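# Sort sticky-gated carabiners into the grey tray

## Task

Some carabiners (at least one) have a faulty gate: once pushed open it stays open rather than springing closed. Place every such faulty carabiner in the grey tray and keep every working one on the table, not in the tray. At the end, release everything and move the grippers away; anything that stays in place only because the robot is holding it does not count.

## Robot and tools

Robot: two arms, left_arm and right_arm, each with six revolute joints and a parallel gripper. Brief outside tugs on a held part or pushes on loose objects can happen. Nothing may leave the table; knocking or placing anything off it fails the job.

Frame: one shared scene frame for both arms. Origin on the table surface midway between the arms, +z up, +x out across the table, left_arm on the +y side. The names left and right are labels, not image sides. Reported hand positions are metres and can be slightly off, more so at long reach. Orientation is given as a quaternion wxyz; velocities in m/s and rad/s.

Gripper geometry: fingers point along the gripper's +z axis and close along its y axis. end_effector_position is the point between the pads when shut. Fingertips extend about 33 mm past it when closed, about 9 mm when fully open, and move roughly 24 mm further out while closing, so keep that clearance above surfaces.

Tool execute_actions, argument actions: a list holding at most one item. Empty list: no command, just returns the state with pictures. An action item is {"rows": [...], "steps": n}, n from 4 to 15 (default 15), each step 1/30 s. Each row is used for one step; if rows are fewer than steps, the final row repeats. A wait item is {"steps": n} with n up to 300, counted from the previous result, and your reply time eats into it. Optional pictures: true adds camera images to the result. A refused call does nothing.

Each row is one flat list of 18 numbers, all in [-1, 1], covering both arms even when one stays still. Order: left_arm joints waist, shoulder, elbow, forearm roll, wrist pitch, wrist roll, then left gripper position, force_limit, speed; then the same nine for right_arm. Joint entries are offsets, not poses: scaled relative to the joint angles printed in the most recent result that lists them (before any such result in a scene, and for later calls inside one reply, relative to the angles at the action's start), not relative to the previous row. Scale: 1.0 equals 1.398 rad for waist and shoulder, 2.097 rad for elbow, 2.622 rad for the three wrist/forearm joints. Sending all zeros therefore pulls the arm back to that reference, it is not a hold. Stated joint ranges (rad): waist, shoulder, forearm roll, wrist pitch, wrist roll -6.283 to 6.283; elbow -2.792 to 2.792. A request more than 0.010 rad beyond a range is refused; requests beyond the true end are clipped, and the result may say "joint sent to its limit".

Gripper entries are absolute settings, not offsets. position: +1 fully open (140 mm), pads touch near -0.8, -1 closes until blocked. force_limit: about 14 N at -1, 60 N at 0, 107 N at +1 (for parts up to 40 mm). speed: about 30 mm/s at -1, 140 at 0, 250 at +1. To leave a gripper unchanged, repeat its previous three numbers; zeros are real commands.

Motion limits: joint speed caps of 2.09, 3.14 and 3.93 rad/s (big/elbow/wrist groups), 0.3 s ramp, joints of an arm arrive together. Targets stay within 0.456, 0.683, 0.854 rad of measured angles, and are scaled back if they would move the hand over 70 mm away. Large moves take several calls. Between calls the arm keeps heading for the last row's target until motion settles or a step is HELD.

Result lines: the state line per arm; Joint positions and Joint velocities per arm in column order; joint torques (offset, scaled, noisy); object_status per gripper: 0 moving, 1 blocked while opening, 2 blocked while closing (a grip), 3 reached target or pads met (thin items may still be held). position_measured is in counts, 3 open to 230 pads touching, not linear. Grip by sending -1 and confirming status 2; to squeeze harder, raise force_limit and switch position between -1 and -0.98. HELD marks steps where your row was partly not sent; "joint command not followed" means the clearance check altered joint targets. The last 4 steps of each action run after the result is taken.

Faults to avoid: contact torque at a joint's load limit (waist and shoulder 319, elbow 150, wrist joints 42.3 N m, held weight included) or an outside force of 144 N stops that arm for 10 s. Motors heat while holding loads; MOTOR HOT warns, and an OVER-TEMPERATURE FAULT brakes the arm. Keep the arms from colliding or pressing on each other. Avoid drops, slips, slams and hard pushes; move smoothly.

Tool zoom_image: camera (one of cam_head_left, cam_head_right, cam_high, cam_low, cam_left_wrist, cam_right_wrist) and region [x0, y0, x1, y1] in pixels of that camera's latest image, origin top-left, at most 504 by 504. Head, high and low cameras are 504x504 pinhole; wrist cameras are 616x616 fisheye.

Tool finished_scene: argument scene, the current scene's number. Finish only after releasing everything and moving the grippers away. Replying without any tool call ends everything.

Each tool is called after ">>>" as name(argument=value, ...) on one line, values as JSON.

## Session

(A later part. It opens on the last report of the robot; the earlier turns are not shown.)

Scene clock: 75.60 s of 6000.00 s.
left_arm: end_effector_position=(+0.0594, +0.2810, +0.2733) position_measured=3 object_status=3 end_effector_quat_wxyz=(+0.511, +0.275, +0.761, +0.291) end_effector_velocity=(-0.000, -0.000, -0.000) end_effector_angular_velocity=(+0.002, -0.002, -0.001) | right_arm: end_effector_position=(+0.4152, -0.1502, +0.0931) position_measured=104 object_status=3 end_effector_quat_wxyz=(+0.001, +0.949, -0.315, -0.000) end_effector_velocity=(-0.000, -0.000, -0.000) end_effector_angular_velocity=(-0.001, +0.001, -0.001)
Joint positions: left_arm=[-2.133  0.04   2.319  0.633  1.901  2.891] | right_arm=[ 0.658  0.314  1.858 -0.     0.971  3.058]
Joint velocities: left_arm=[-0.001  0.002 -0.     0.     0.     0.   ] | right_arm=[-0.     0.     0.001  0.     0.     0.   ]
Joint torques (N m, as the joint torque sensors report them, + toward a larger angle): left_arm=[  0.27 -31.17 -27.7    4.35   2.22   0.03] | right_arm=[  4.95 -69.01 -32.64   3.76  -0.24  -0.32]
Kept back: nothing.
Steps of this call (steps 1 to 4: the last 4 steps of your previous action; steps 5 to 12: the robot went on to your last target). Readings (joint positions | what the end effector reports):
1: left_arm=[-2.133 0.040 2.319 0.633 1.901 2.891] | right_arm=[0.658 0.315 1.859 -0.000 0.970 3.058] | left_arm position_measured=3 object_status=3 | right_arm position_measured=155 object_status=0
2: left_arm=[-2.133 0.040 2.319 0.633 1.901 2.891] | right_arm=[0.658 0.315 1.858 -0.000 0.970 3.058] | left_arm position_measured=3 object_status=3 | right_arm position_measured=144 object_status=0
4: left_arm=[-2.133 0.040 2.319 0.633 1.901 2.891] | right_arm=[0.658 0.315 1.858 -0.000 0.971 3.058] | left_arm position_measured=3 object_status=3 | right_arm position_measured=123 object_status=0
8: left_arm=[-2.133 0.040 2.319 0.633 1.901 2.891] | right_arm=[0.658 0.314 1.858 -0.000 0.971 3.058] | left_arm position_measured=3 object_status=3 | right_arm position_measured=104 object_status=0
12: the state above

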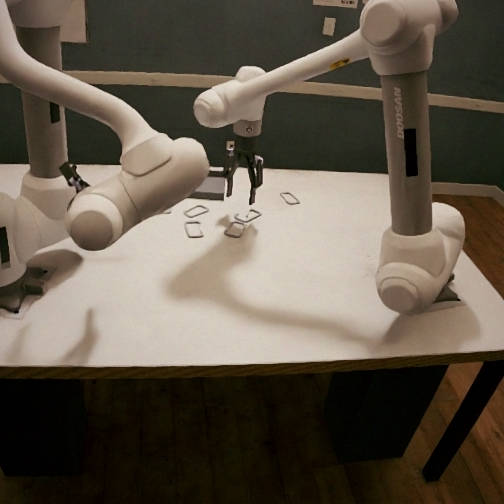

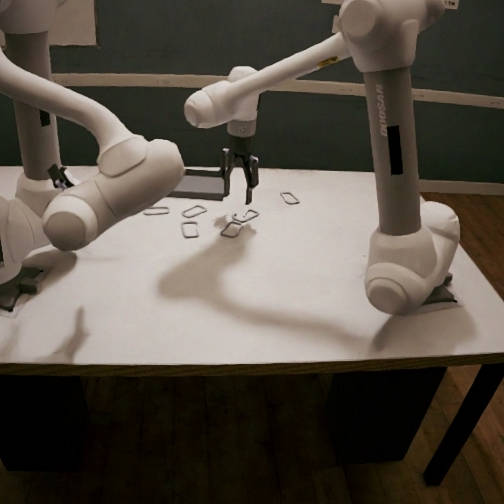

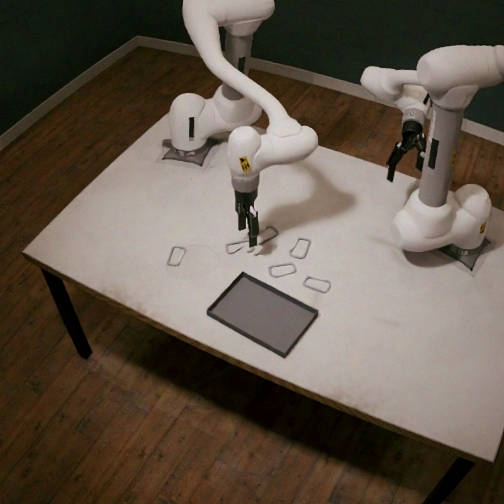

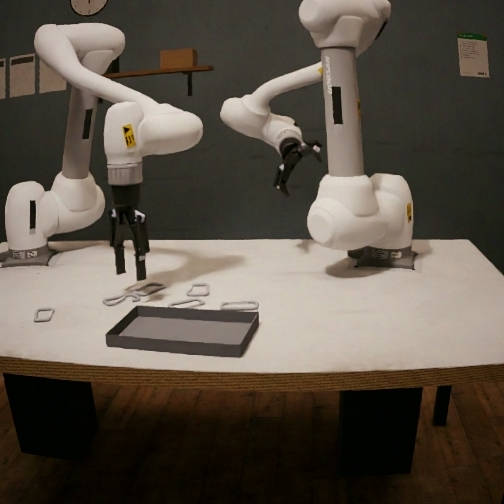

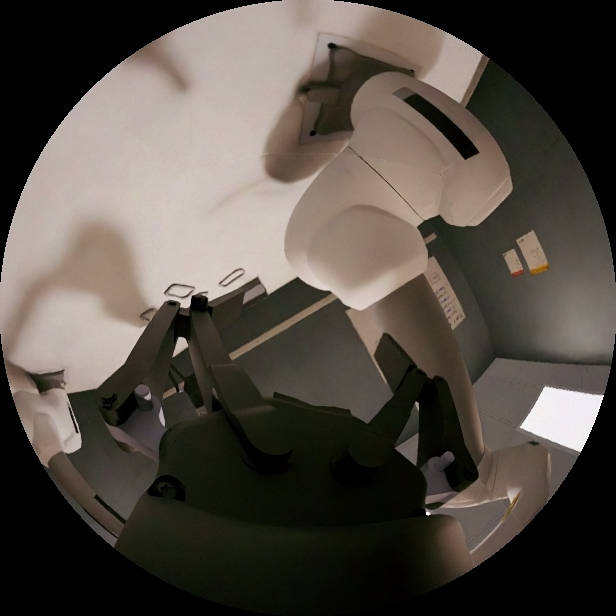

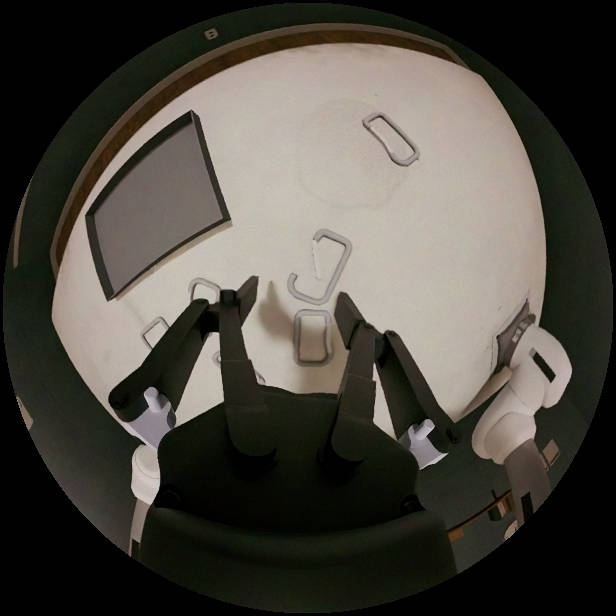

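>>> execute_actions(actions=[{"rows":[[0,0,0,0,0,0,1,0,0,-0.0185,-0.020,0.0377,0,-0.020,0.146,0.2,-0.3,0.5]],"steps":15}])

>>> execute_actions(actions=[{"steps":8}], pictures=true)

>>> zoom_image(camera="cam_right_wrist", region=[200,200,400,400])

Scene clock: 76.77 s of 6000.00 s.
left_arm: end_effector_position=(+0.0594, +0.2810, +0.2733) position_measured=3 object_status=3 end_effector_quat_wxyz=(+0.511, +0.275, +0.761, +0.291) end_effector_velocity=(+0.000, +0.000, -0.000) end_effector_angular_velocity=(+0.001, +0.001, +0.002) | right_arm: end_effector_position=(+0.4060, -0.1842, +0.0755) position_measured=104 object_status=3 end_effector_quat_wxyz=(+0.000, +0.868, -0.497, -0.000) end_effector_velocity=(-0.007, -0.025, -0.013) end_effector_angular_velocity=(+0.001, -0.001, -0.294)
Joint positions: left_arm=[-2.133  0.04   2.319  0.633  1.901  2.891] | right_arm=[ 0.633  0.287  1.936 -0.     0.919  3.433]
Joint velocities: left_arm=[ 0.001 -0.    -0.    -0.001  0.     0.001] | right_arm=[-0.02  -0.02   0.056 -0.    -0.038  0.275]
Joint torques (N m, as the joint torque sensors report them, + toward a larger angle): left_arm=[ -0.13 -30.66 -27.96   4.35   2.3    0.02] | right_arm=[  5.75 -61.74 -35.39   4.02  -0.24  -0.49]
Steps of this call (steps 1 to 15: the robot went on to your last target; steps 16 to 24: nothing new was sent; steps 25 to 35: the first 11 steps of this action). Readings (joint positions | what the end effector reports):
25: left_arm=[-2.133 0.040 2.319 0.633 1.901 2.891] | right_arm=[0.658 0.314 1.858 -0.000 0.971 3.058] | left_arm position_measured=3 object_status=3 | right_arm position_measured=104 object_status=3
26: left_arm=[-2.133 0.040 2.319 0.633 1.901 2.891] | right_arm=[0.658 0.314 1.859 -0.000 0.970 3.066] | left_arm position_measured=3 object_status=3 | right_arm position_measured=104 object_status=3
28: left_arm=[-2.133 0.040 2.319 0.633 1.901 2.891] | right_arm=[0.655 0.310 1.871 -0.000 0.962 3.121] | left_arm position_measured=3 object_status=3 | right_arm position_measured=104 object_status=3
32: left_arm=[-2.133 0.040 2.319 0.633 1.901 2.891] | right_arm=[0.639 0.293 1.919 -0.000 0.931 3.349] | left_arm position_measured=3 object_status=3 | right_arm position_measured=104 object_status=3
35: the state above

Scene clock: 77.03 s of 6000.00 s.
left_arm: end_effector_position=(+0.0594, +0.2810, +0.2733) position_measured=3 object_status=3 end_effector_quat_wxyz=(+0.511, +0.275, +0.761, +0.291) end_effector_velocity=(+0.000, +0.000, +0.000) end_effector_angular_velocity=(-0.002, +0.000, +0.001) | right_arm: end_effector_position=(+0.4058, -0.1849, +0.0751) position_measured=104 object_status=3 end_effector_quat_wxyz=(+0.000, +0.866, -0.501, -0.000) end_effector_velocity=(-0.000, -0.000, -0.000) end_effector_angular_velocity=(+0.000, +0.001, -0.002)
Joint positions: left_arm=[-2.133  0.04   2.319  0.633  1.901  2.891] | right_arm=[ 0.632  0.286  1.937 -0.     0.918  3.441]
Joint velocities: left_arm=[ 0.001 -0.001  0.     0.     0.    -0.001] | right_arm=[-0.     0.     0.     0.001  0.     0.001]
Joint torques (N m, as the joint torque sensors report them, + toward a larger angle): left_arm=[ -0.19 -31.22 -27.75   4.34   2.2    0.01] | right_arm=[  2.62 -63.21 -32.08   3.72   0.11  -0.18]
Kept back: nothing.
Steps of this call (steps 1 to 4: the last 4 steps of your previous action; steps 5 to 8: the robot went on to your last target). Readings (joint positions | what the end effector reports):
1: left_arm=[-2.133 0.040 2.319 0.633 1.901 2.891] | right_arm=[0.633 0.287 1.937 -0.000 0.919 3.438] | left_arm position_measured=3 object_status=3 | right_arm position_measured=104 object_status=3
2: left_arm=[-2.133 0.040 2.319 0.633 1.901 2.891] | right_arm=[0.633 0.286 1.937 -0.000 0.919 3.439] | left_arm position_measured=3 object_status=3 | right_arm position_measured=104 object_status=3
4: left_arm=[-2.133 0.040 2.319 0.633 1.901 2.891] | right_arm=[0.633 0.286 1.937 -0.000 0.918 3.440] | left_arm position_measured=3 object_status=3 | right_arm position_measured=104 object_status=3
8: the state above

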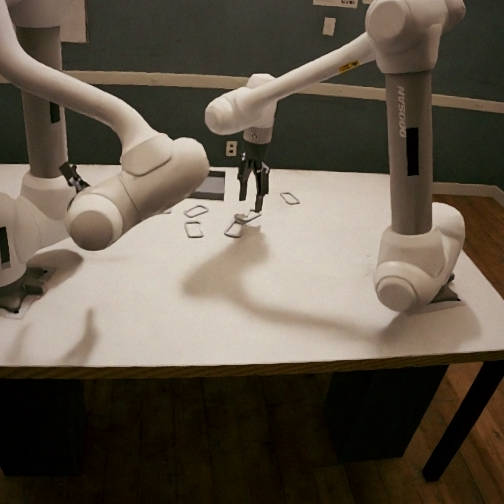

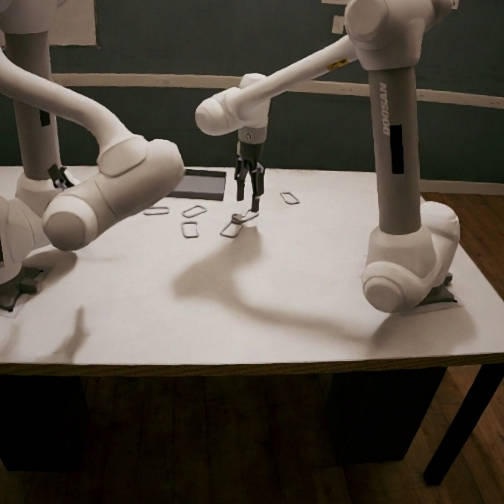

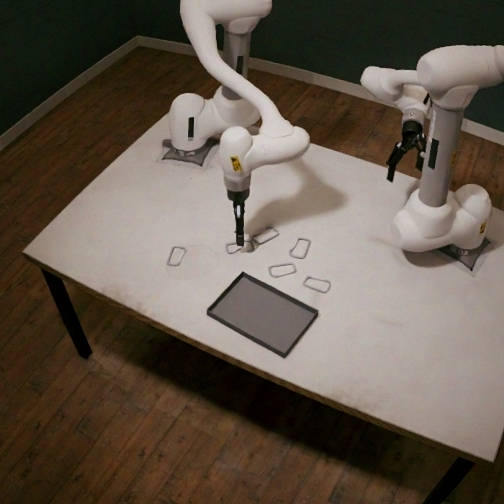

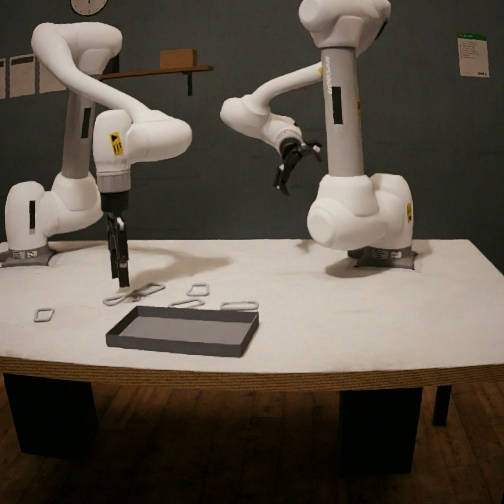

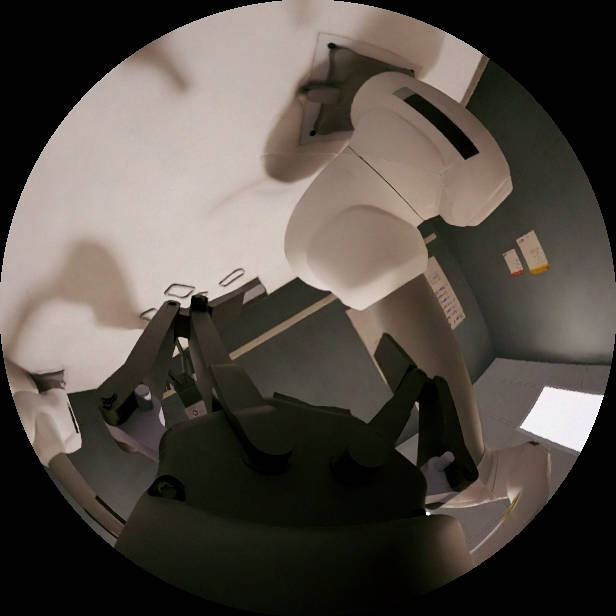

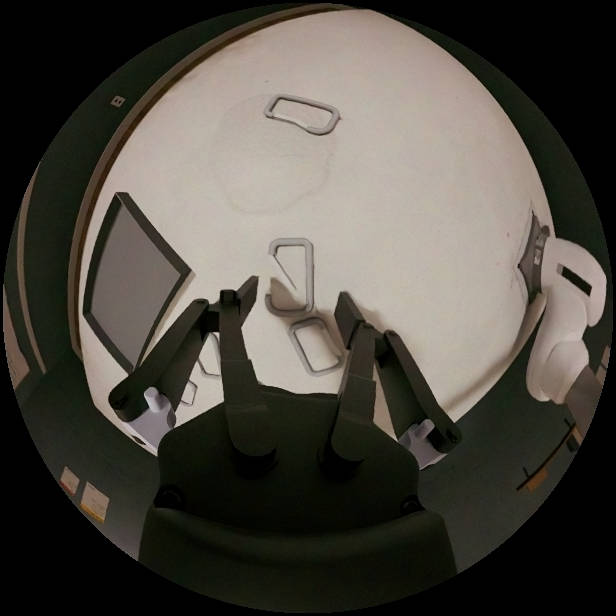

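Region (200, 200, 400, 400) of cam_right_wrist's 616x616 image, scaled by 2.520, with more detail than that image has.

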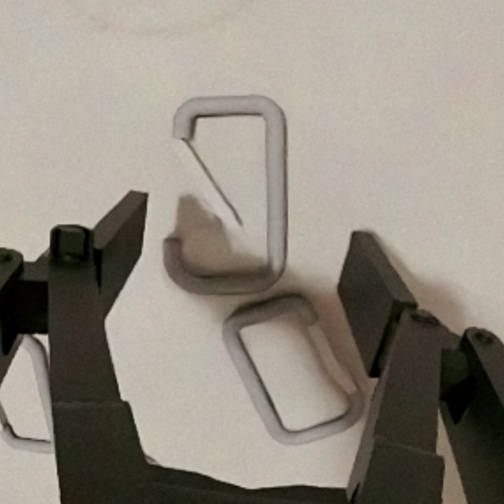

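>>> execute_actions(actions=[{"rows":[[0,0,0,0,0,0,1,0,0,-0.0075,0.008,-0.0067,0,0.0015,-0.004,0.2,-0.3,0.5],[0,0,0,0,0,0,1,0,0,-0.0075,0.008,-0.0067,0,0.0015,-0.004,0.2,-0.3,0.5],[0,0,0,0,0,0,1,0,0,-0.0075,0.008,-0.0067,0,0.0015,-0.004,0.2,-0.3,0.5],[0,0,0,0,0,0,1,0,0,-0.0075,0.008,-0.0067,0,0.0015,-0.004,0.2,-0.3,0.5],[0,0,0,0,0,0,1,0,0,-0.0075,0.0368,0.0078,0,-0.0256,-0.004,0.2,-0.3,0.5]],"steps":15}])

>>> execute_actions(actions=[{"rows":[[0,0,0,0,0,0,1,0,0,0,0,0,0,0,0,-0.3,-0.8,-0.2]],"steps":15}], pictures=true)

>>> zoom_image(camera="cam_right_wrist", region=[200,200,400,400])

Scene clock: 77.73 s of 6000.00 s.
left_arm: end_effector_position=(+0.0594, +0.2810, +0.2733) position_measured=3 object_status=3 end_effector_quat_wxyz=(+0.511, +0.275, +0.761, +0.291) end_effector_velocity=(-0.000, +0.000, -0.000) end_effector_angular_velocity=(+0.001, +0.000, +0.000) | right_arm: end_effector_position=(+0.4150, -0.1846, +0.0385) position_measured=104 object_status=3 end_effector_quat_wxyz=(+0.001, +0.866, -0.501, -0.000) end_effector_velocity=(+0.003, +0.003, -0.035) end_effector_angular_velocity=(+0.011, -0.010, +0.000)
Joint positions: left_arm=[-2.133  0.04   2.319  0.633  1.901  2.891] | right_arm=[ 0.622  0.335  1.952 -0.     0.856  3.43 ]
Joint velocities: left_arm=[ 0. -0. -0. -0.  0.  0.] | right_arm=[-0.001  0.039  0.025  0.    -0.079 -0.001]
Joint torques (N m, as the joint torque sensors report them, + toward a larger angle): left_arm=[  0.51 -30.68 -27.85   4.36   2.38   0.02] | right_arm=[  6.17 -78.51 -33.88   3.87  -0.02  -0.19]
Steps of this call (steps 1 to 10: the robot went on to your last target; steps 11 to 21: the first 11 steps of this action). Readings (joint positions | what the end effector reports):
11: left_arm=[-2.133 0.040 2.319 0.633 1.901 2.891] | right_arm=[0.632 0.286 1.937 -0.000 0.918 3.441] | left_arm position_measured=3 object_status=3 | right_arm position_measured=104 object_status=3
12: left_arm=[-2.133 0.040 2.319 0.633 1.901 2.891] | right_arm=[0.630 0.288 1.935 -0.000 0.919 3.439] | left_arm position_measured=3 object_status=3 | right_arm position_measured=104 object_status=3
14: left_arm=[-2.133 0.040 2.319 0.633 1.901 2.891] | right_arm=[0.625 0.294 1.928 -0.000 0.921 3.434] | left_arm position_measured=3 object_status=3 | right_arm position_measured=104 object_status=3
18: left_arm=[-2.133 0.040 2.319 0.633 1.901 2.891] | right_arm=[0.623 0.321 1.942 -0.000 0.880 3.431] | left_arm position_measured=3 object_status=3 | right_arm position_measured=104 object_status=3
21: the state above

Scene clock: 78.23 s of 6000.00 s.
left_arm: end_effector_position=(+0.0594, +0.2810, +0.2733) position_measured=3 object_status=3 end_effector_quat_wxyz=(+0.511, +0.275, +0.761, +0.291) end_effector_velocity=(-0.000, +0.001, -0.000) end_effector_angular_velocity=(+0.003, +0.001, +0.001) | right_arm: end_effector_position=(+0.4150, -0.1846, +0.0363) position_measured=163 object_status=0 end_effector_quat_wxyz=(+0.001, +0.866, -0.501, -0.000) end_effector_velocity=(+0.000, +0.000, +0.000) end_effector_angular_velocity=(+0.000, +0.001, -0.000)
Joint positions: left_arm=[-2.133  0.04   2.319  0.633  1.901  2.891] | right_arm=[ 0.622  0.338  1.954 -0.     0.852  3.43 ]
Joint velocities: left_arm=[ 0.     0.    -0.    -0.002 -0.     0.002] | right_arm=[-0.001  0.    -0.001  0.001  0.001 -0.001]
Joint torques (N m, as the joint torque sensors report them, + toward a larger angle): left_arm=[  0.16 -31.32 -27.46   4.38   2.27   0.08] | right_arm=[  3.17 -66.33 -29.9    3.44  -0.45  -0.38]
Steps of this call (steps 1 to 4: the last 4 steps of your previous action; steps 5 to 15: the first 11 steps of this action, its rows measured from where the robot was after step 4). Readings (joint positions | what the end effector reports):
4: left_arm=[-2.133 0.040 2.319 0.633 1.901 2.891] | right_arm=[0.622 0.337 1.953 -0.000 0.852 3.430] | left_arm position_measured=3 object_status=3 | right_arm position_measured=104 object_status=3
5: left_arm=[-2.133 0.040 2.319 0.633 1.901 2.891] | right_arm=[0.622 0.337 1.953 -0.000 0.852 3.430] | left_arm position_measured=3 object_status=3 | right_arm position_measured=104 object_status=0
6: left_arm=[-2.133 0.040 2.319 0.633 1.901 2.891] | right_arm=[0.622 0.338 1.954 -0.000 0.852 3.430] | left_arm position_measured=3 object_status=3 | right_arm position_measured=106 object_status=0
8: left_arm=[-2.133 0.040 2.319 0.633 1.901 2.891] | right_arm=[0.622 0.338 1.954 -0.000 0.852 3.430] | left_arm position_measured=3 object_status=3 | right_arm position_measured=119 object_status=0
12: left_arm=[-2.133 0.040 2.319 0.633 1.901 2.891] | right_arm=[0.622 0.338 1.954 -0.000 0.852 3.430] | left_arm position_measured=3 object_status=3 | right_arm position_measured=144 object_status=0
15: the state above

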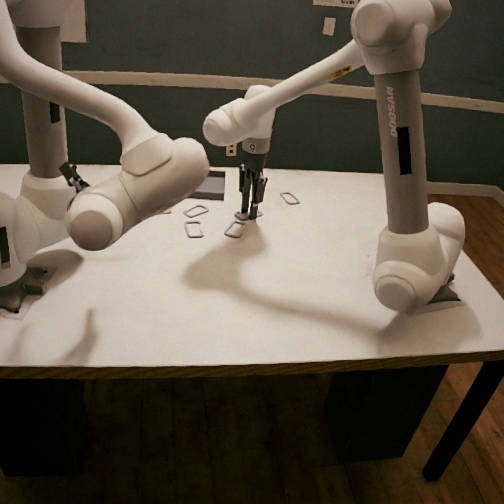

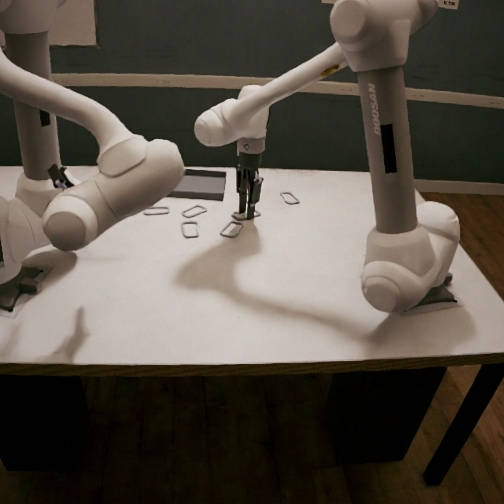

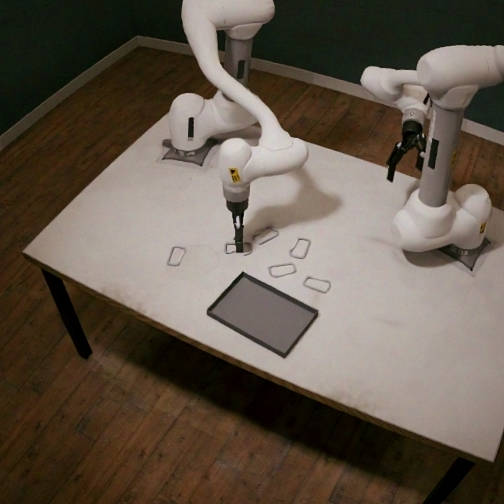

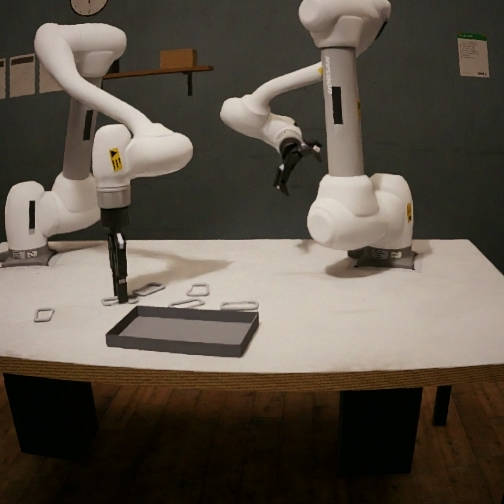

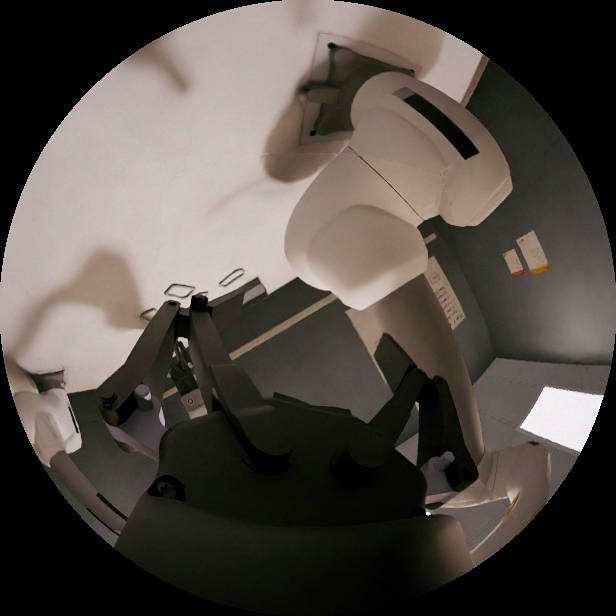

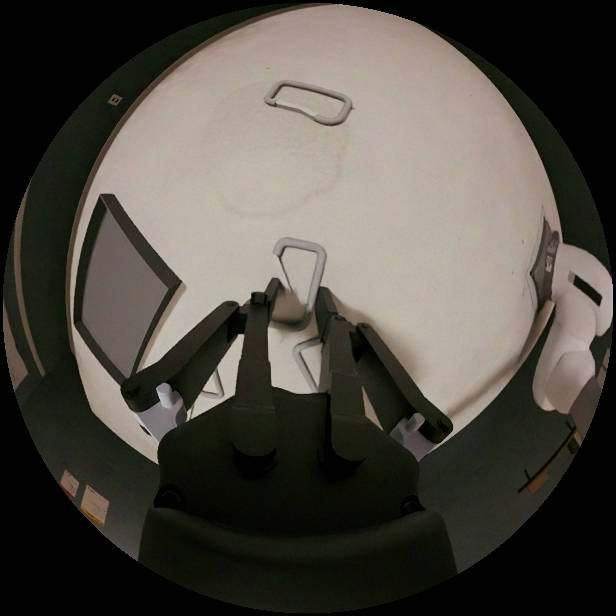

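Region (200, 200, 400, 400) of cam_right_wrist's 616x616 image, scaled by 2.520, with more detail than that image has.

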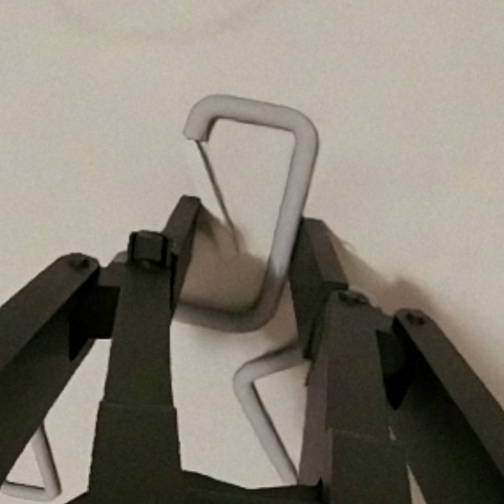

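>>> execute_actions(actions=[{"rows":[[0,0,0,0,0,0,1,0,0,0,-0.003,-0.0008,0,0.0024,0,-0.55,-0.4,-0.5],[0,0,0,0,0,0,1,0,0,0,-0.003,-0.0008,0,0.0024,0,-0.55,-0.4,-0.5],[0,0,0,0,0,0,1,0,0,0,-0.003,-0.0008,0,0.0024,0,-0.55,-0.4,-0.5],[0,0,0,0,0,0,1,0,0,0,-0.003,-0.0008,0,0.0024,0,-0.55,-0.4,-0.5],[0,0,0,0,0,0,1,0,0,0,-0.004,-0.001,0,0.0032,0,-1,-0.2,-0.5]],"steps":15}])

>>> execute_actions(actions=[{"steps":12}], pictures=true)

>>> zoom_image(camera="cam_right_wrist", region=[200,200,400,400])

Scene clock: 78.87 s of 6000.00 s.
left_arm: end_effector_position=(+0.0594, +0.2810, +0.2733) position_measured=3 object_status=3 end_effector_quat_wxyz=(+0.511, +0.275, +0.761, +0.291) end_effector_velocity=(-0.000, +0.000, -0.000) end_effector_angular_velocity=(+0.001, +0.001, +0.000) | right_arm: end_effector_position=(+0.4145, -0.1851, +0.0406) position_measured=178 object_status=2 end_effector_quat_wxyz=(+0.001, +0.866, -0.501, -0.000) end_effector_velocity=(-0.001, -0.000, +0.000) end_effector_angular_velocity=(-0.002, +0.001, +0.001)
Joint positions: left_arm=[-2.133  0.04   2.319  0.633  1.901  2.891] | right_arm=[ 0.622  0.332  1.951 -0.     0.86   3.43 ]
Joint velocities: left_arm=[-0.001 -0.     0.    -0.001  0.     0.   ] | right_arm=[ 0.    -0.    -0.    -0.     0.003 -0.   ]
Joint torques (N m, as the joint torque sensors report them, + toward a larger angle): left_arm=[  0.01 -31.15 -27.69   4.38   2.22   0.11] | right_arm=[  4.58 -66.36 -30.61   3.43  -0.15  -0.4 ]
Steps of this call (steps 1 to 4: the last 4 steps of your previous action; steps 5 to 8: the robot went on to your last target; steps 9 to 19: the first 11 steps of this action). Readings (joint positions | what the end effector reports):
9: left_arm=[-2.133 0.040 2.319 0.633 1.901 2.891] | right_arm=[0.622 0.337 1.953 -0.000 0.852 3.430] | left_arm position_measured=3 object_status=3 | right_arm position_measured=167 object_status=0
10: left_arm=[-2.133 0.040 2.319 0.633 1.901 2.891] | right_arm=[0.622 0.336 1.953 -0.000 0.854 3.430] | left_arm position_measured=3 object_status=3 | right_arm position_measured=169 object_status=0
12: left_arm=[-2.133 0.040 2.319 0.633 1.901 2.891] | right_arm=[0.622 0.334 1.952 -0.000 0.856 3.430] | left_arm position_measured=3 object_status=3 | right_arm position_measured=177 object_status=0
16: left_arm=[-2.133 0.040 2.319 0.633 1.901 2.891] | right_arm=[0.622 0.332 1.952 -0.000 0.859 3.430] | left_arm position_measured=3 object_status=3 | right_arm position_measured=178 object_status=0
19: the state above

Scene clock: 79.27 s of 6000.00 s.
left_arm: end_effector_position=(+0.0594, +0.2810, +0.2733) position_measured=3 object_status=3 end_effector_quat_wxyz=(+0.511, +0.275, +0.761, +0.291) end_effector_velocity=(-0.000, -0.000, -0.000) end_effector_angular_velocity=(+0.003, -0.000, -0.001) | right_arm: end_effector_position=(+0.4145, -0.1851, +0.0407) position_measured=178 object_status=2 end_effector_quat_wxyz=(+0.001, +0.866, -0.501, -0.000) end_effector_velocity=(+0.001, +0.000, +0.001) end_effector_angular_velocity=(+0.001, -0.001, +0.000)
Joint positions: left_arm=[-2.133  0.04   2.319  0.633  1.901  2.891] | right_arm=[ 0.622  0.332  1.951 -0.     0.86   3.43 ]
Joint velocities: left_arm=[-0.     0.001  0.     0.    -0.     0.002] | right_arm=[-0.    -0.001 -0.001 -0.     0.    -0.   ]
Joint torques (N m, as the joint torque sensors report them, + toward a larger angle): left_arm=[ -0.29 -31.1  -27.71   4.37   2.17   0.  ] | right_arm=[  3.31 -67.56 -30.12   3.53  -0.09  -0.32]
Kept back: nothing.
Steps of this call (steps 1 to 4: the last 4 steps of your previous action; steps 5 to 12: the robot went on to your last target). Readings (joint positions | what the end effector reports):
1: left_arm=[-2.133 0.040 2.319 0.633 1.901 2.891] | right_arm=[0.622 0.332 1.951 -0.000 0.860 3.430] | left_arm position_measured=3 object_status=3 | right_arm position_measured=178 object_status=2
2: left_arm=[-2.133 0.040 2.319 0.633 1.901 2.891] | right_arm=[0.622 0.332 1.951 -0.000 0.860 3.430] | left_arm position_measured=3 object_status=3 | right_arm position_measured=178 object_status=2
4: left_arm=[-2.133 0.040 2.319 0.633 1.901 2.891] | right_arm=[0.622 0.332 1.951 -0.000 0.860 3.430] | left_arm position_measured=3 object_status=3 | right_arm position_measured=178 object_status=2
8: left_arm=[-2.133 0.040 2.319 0.633 1.901 2.891] | right_arm=[0.622 0.332 1.951 -0.000 0.860 3.430] | left_arm position_measured=3 object_status=3 | right_arm position_measured=178 object_status=2
12: the state above

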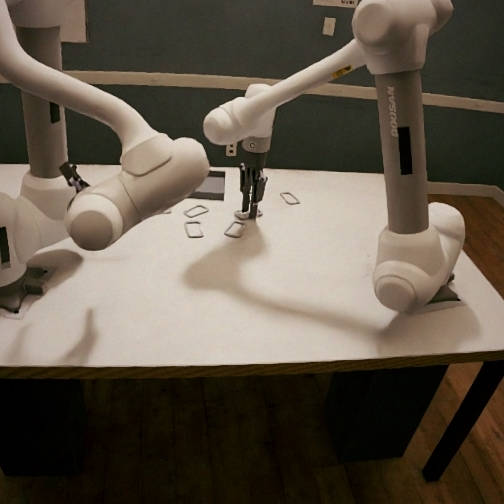

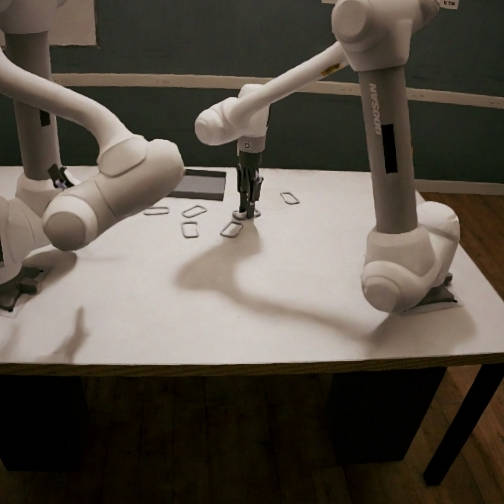

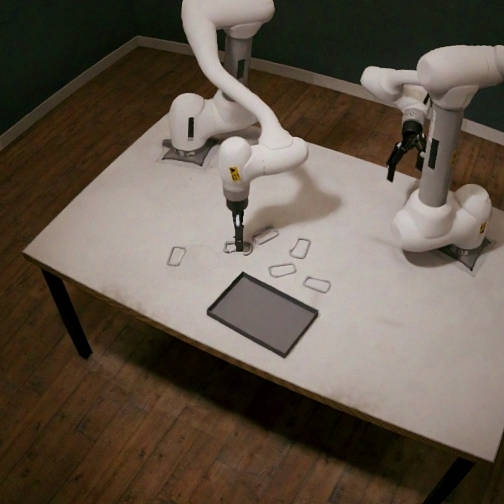

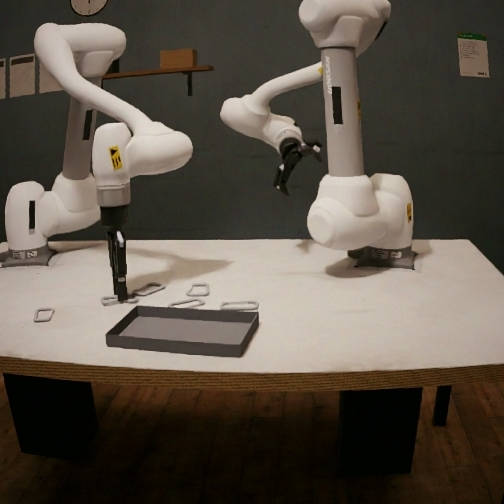

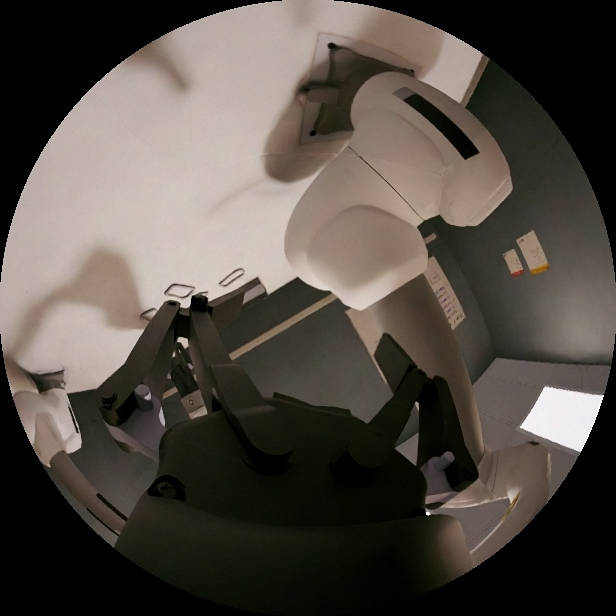

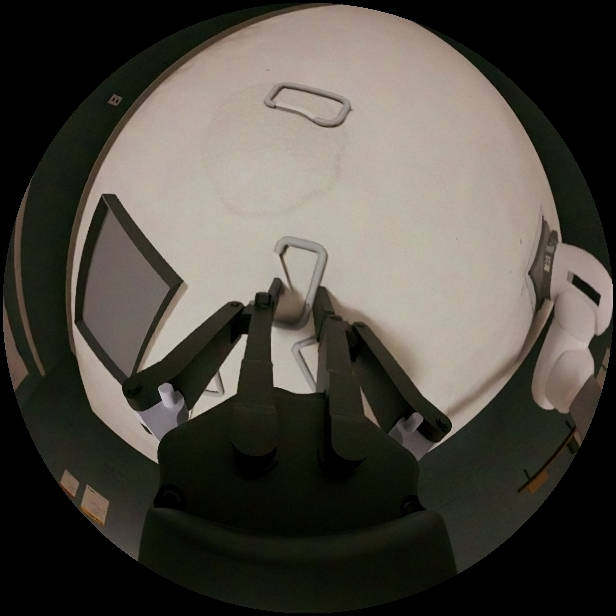

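Region (200, 200, 400, 400) of cam_right_wrist's 616x616 image, scaled by 2.520, with more detail than that image has.

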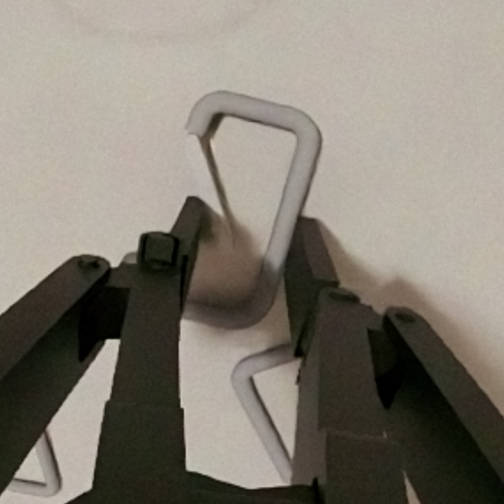

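>>> execute_actions(actions=[{"rows":[[0,0,0,0,0,0,1,0,0,0,0,0,0,0,0,-0.98,0.1,-0.5],[0,0,0,0,0,0,1,0,0,0,0,0,0,0,0,-0.98,0.1,-0.5],[0,0,0,0,0,0,1,0,0,0,0,0,0,0,0,-0.98,0.1,-0.5],[0,0,0,0,0,0,1,0,0,0,-0.06,-0.015,0,0.044,0,-0.98,0.1,-0.5]],"steps":15}])

>>> execute_actions(actions=[{"steps":6}], pictures=true)

Scene clock: 79.83 s of 6000.00 s.
left_arm: end_effector_position=(+0.0594, +0.2810, +0.2733) position_measured=3 object_status=3 end_effector_quat_wxyz=(+0.511, +0.275, +0.761, +0.291) end_effector_velocity=(+0.000, -0.000, +0.000) end_effector_angular_velocity=(-0.002, -0.000, +0.000) | right_arm: end_effector_position=(+0.4078, -0.1922, +0.1039) position_measured=180 object_status=2 end_effector_quat_wxyz=(+0.001, +0.866, -0.501, -0.000) end_effector_velocity=(-0.012, -0.013, +0.062) end_effector_angular_velocity=(-0.007, +0.007, +0.001)
Joint positions: left_arm=[-2.133  0.04   2.319  0.633  1.901  2.891] | right_arm=[ 0.622  0.251  1.921 -0.     0.97   3.43 ]
Joint velocities: left_arm=[ 0.    -0.    -0.     0.     0.    -0.001] | right_arm=[-0.    -0.081 -0.026 -0.     0.116 -0.001]
Joint torques (N m, as the joint torque sensors report them, + toward a larger angle): left_arm=[ -0.29 -30.76 -27.71   4.47   2.22   0.07] | right_arm=[  1.06 -31.98 -24.24   2.83  -0.38  -0.18]
Steps of this call (steps 1 to 6: the robot went on to your last target; steps 7 to 17: the first 11 steps of this action). Readings (joint positions | what the end effector reports):
7: left_arm=[-2.133 0.040 2.319 0.633 1.901 2.891] | right_arm=[0.622 0.332 1.951 -0.000 0.860 3.430] | left_arm position_measured=3 object_status=3 | right_arm position_measured=178 object_status=0
8: left_arm=[-2.133 0.040 2.319 0.633 1.901 2.891] | right_arm=[0.622 0.332 1.951 -0.000 0.860 3.430] | left_arm position_measured=3 object_status=3 | right_arm position_measured=180 object_status=0
10: left_arm=[-2.133 0.040 2.319 0.633 1.901 2.891] | right_arm=[0.622 0.332 1.951 -0.000 0.860 3.430] | left_arm position_measured=3 object_status=3 | right_arm position_measured=180 object_status=0
14: left_arm=[-2.133 0.040 2.319 0.633 1.901 2.891] | right_arm=[0.622 0.280 1.932 -0.000 0.931 3.430] | left_arm position_measured=3 object_status=3 | right_arm position_measured=180 object_status=2
17: the state above

Scene clock: 80.03 s of 6000.00 s.
left_arm: end_effector_position=(+0.0594, +0.2810, +0.2733) position_measured=3 object_status=3 end_effector_quat_wxyz=(+0.511, +0.275, +0.761, +0.291) end_effector_velocity=(+0.000, +0.000, -0.000) end_effector_angular_velocity=(-0.001, +0.000, +0.002) | right_arm: end_effector_position=(+0.4073, -0.1928, +0.1064) position_measured=180 object_status=2 end_effector_quat_wxyz=(+0.001, +0.866, -0.501, -0.000) end_effector_velocity=(+0.000, +0.000, +0.002) end_effector_angular_velocity=(-0.000, -0.001, -0.001)
Joint positions: left_arm=[-2.133  0.04   2.319  0.633  1.901  2.891] | right_arm=[ 0.622  0.248  1.92  -0.     0.975  3.43 ]
Joint velocities: left_arm=[ 0.002 -0.     0.    -0.    -0.    -0.001] | right_arm=[ 0.    -0.002 -0.002 -0.001  0.004  0.001]
Joint torques (N m, as the joint torque sensors report them, + toward a larger angle): left_arm=[ -0.61 -31.58 -27.76   4.38   2.22   0.  ] | right_arm=[  2.57 -61.24 -32.76   3.87  -0.13  -0.33]
Kept back: nothing.
Steps of this call (steps 1 to 4: the last 4 steps of your previous action; steps 5 to 6: the robot went on to your last target). Readings (joint positions | what the end effector reports):
1: left_arm=[-2.133 0.040 2.319 0.633 1.901 2.891] | right_arm=[0.622 0.250 1.921 -0.000 0.972 3.430] | left_arm position_measured=3 object_status=3 | right_arm position_measured=180 object_status=2
2: left_arm=[-2.133 0.040 2.319 0.633 1.901 2.891] | right_arm=[0.622 0.249 1.921 -0.000 0.974 3.430] | left_arm position_measured=3 object_status=3 | right_arm position_measured=180 object_status=2
4: left_arm=[-2.133 0.040 2.319 0.633 1.901 2.891] | right_arm=[0.622 0.249 1.920 -0.000 0.975 3.430] | left_arm position_measured=3 object_status=3 | right_arm position_measured=180 object_status=2
6: the state above

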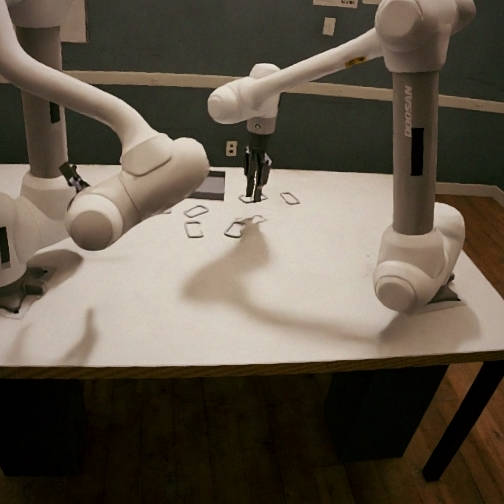

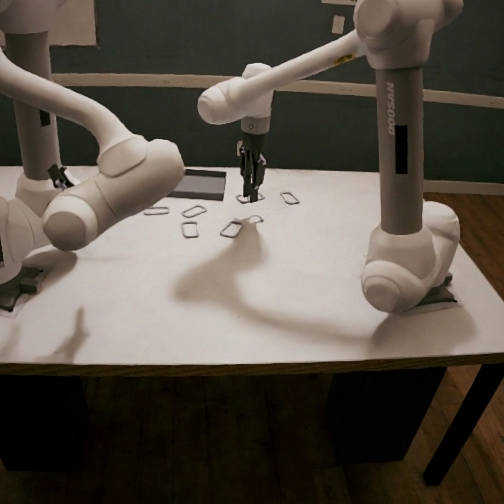

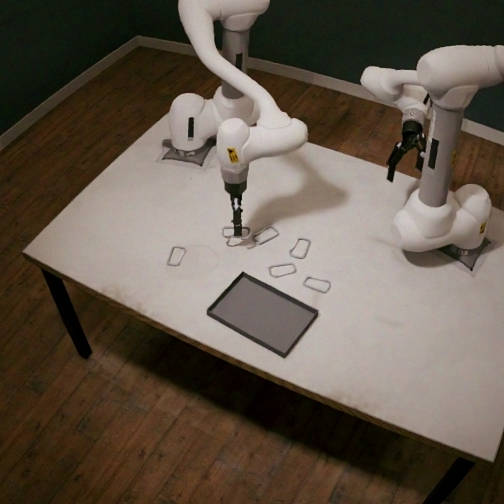

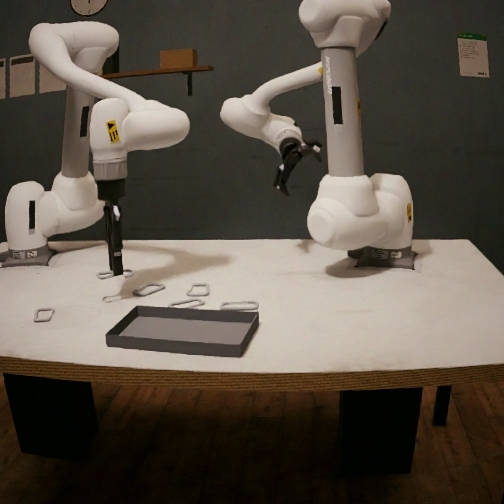

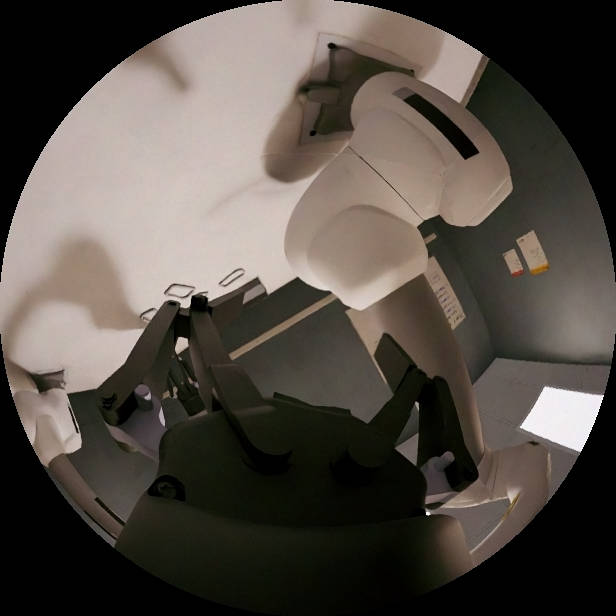

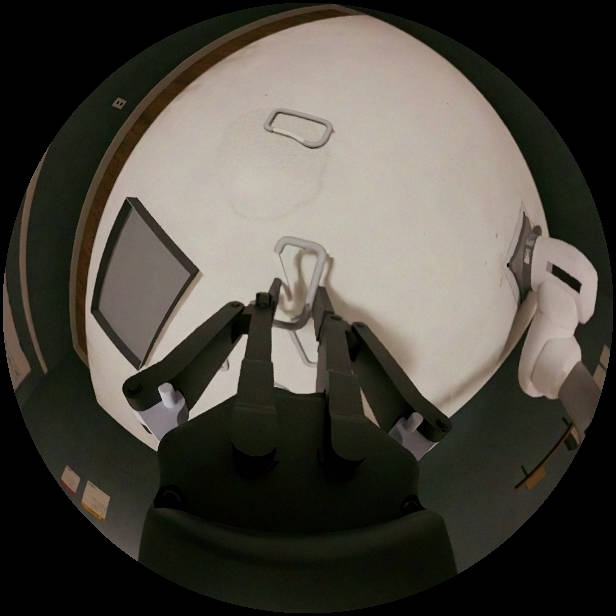

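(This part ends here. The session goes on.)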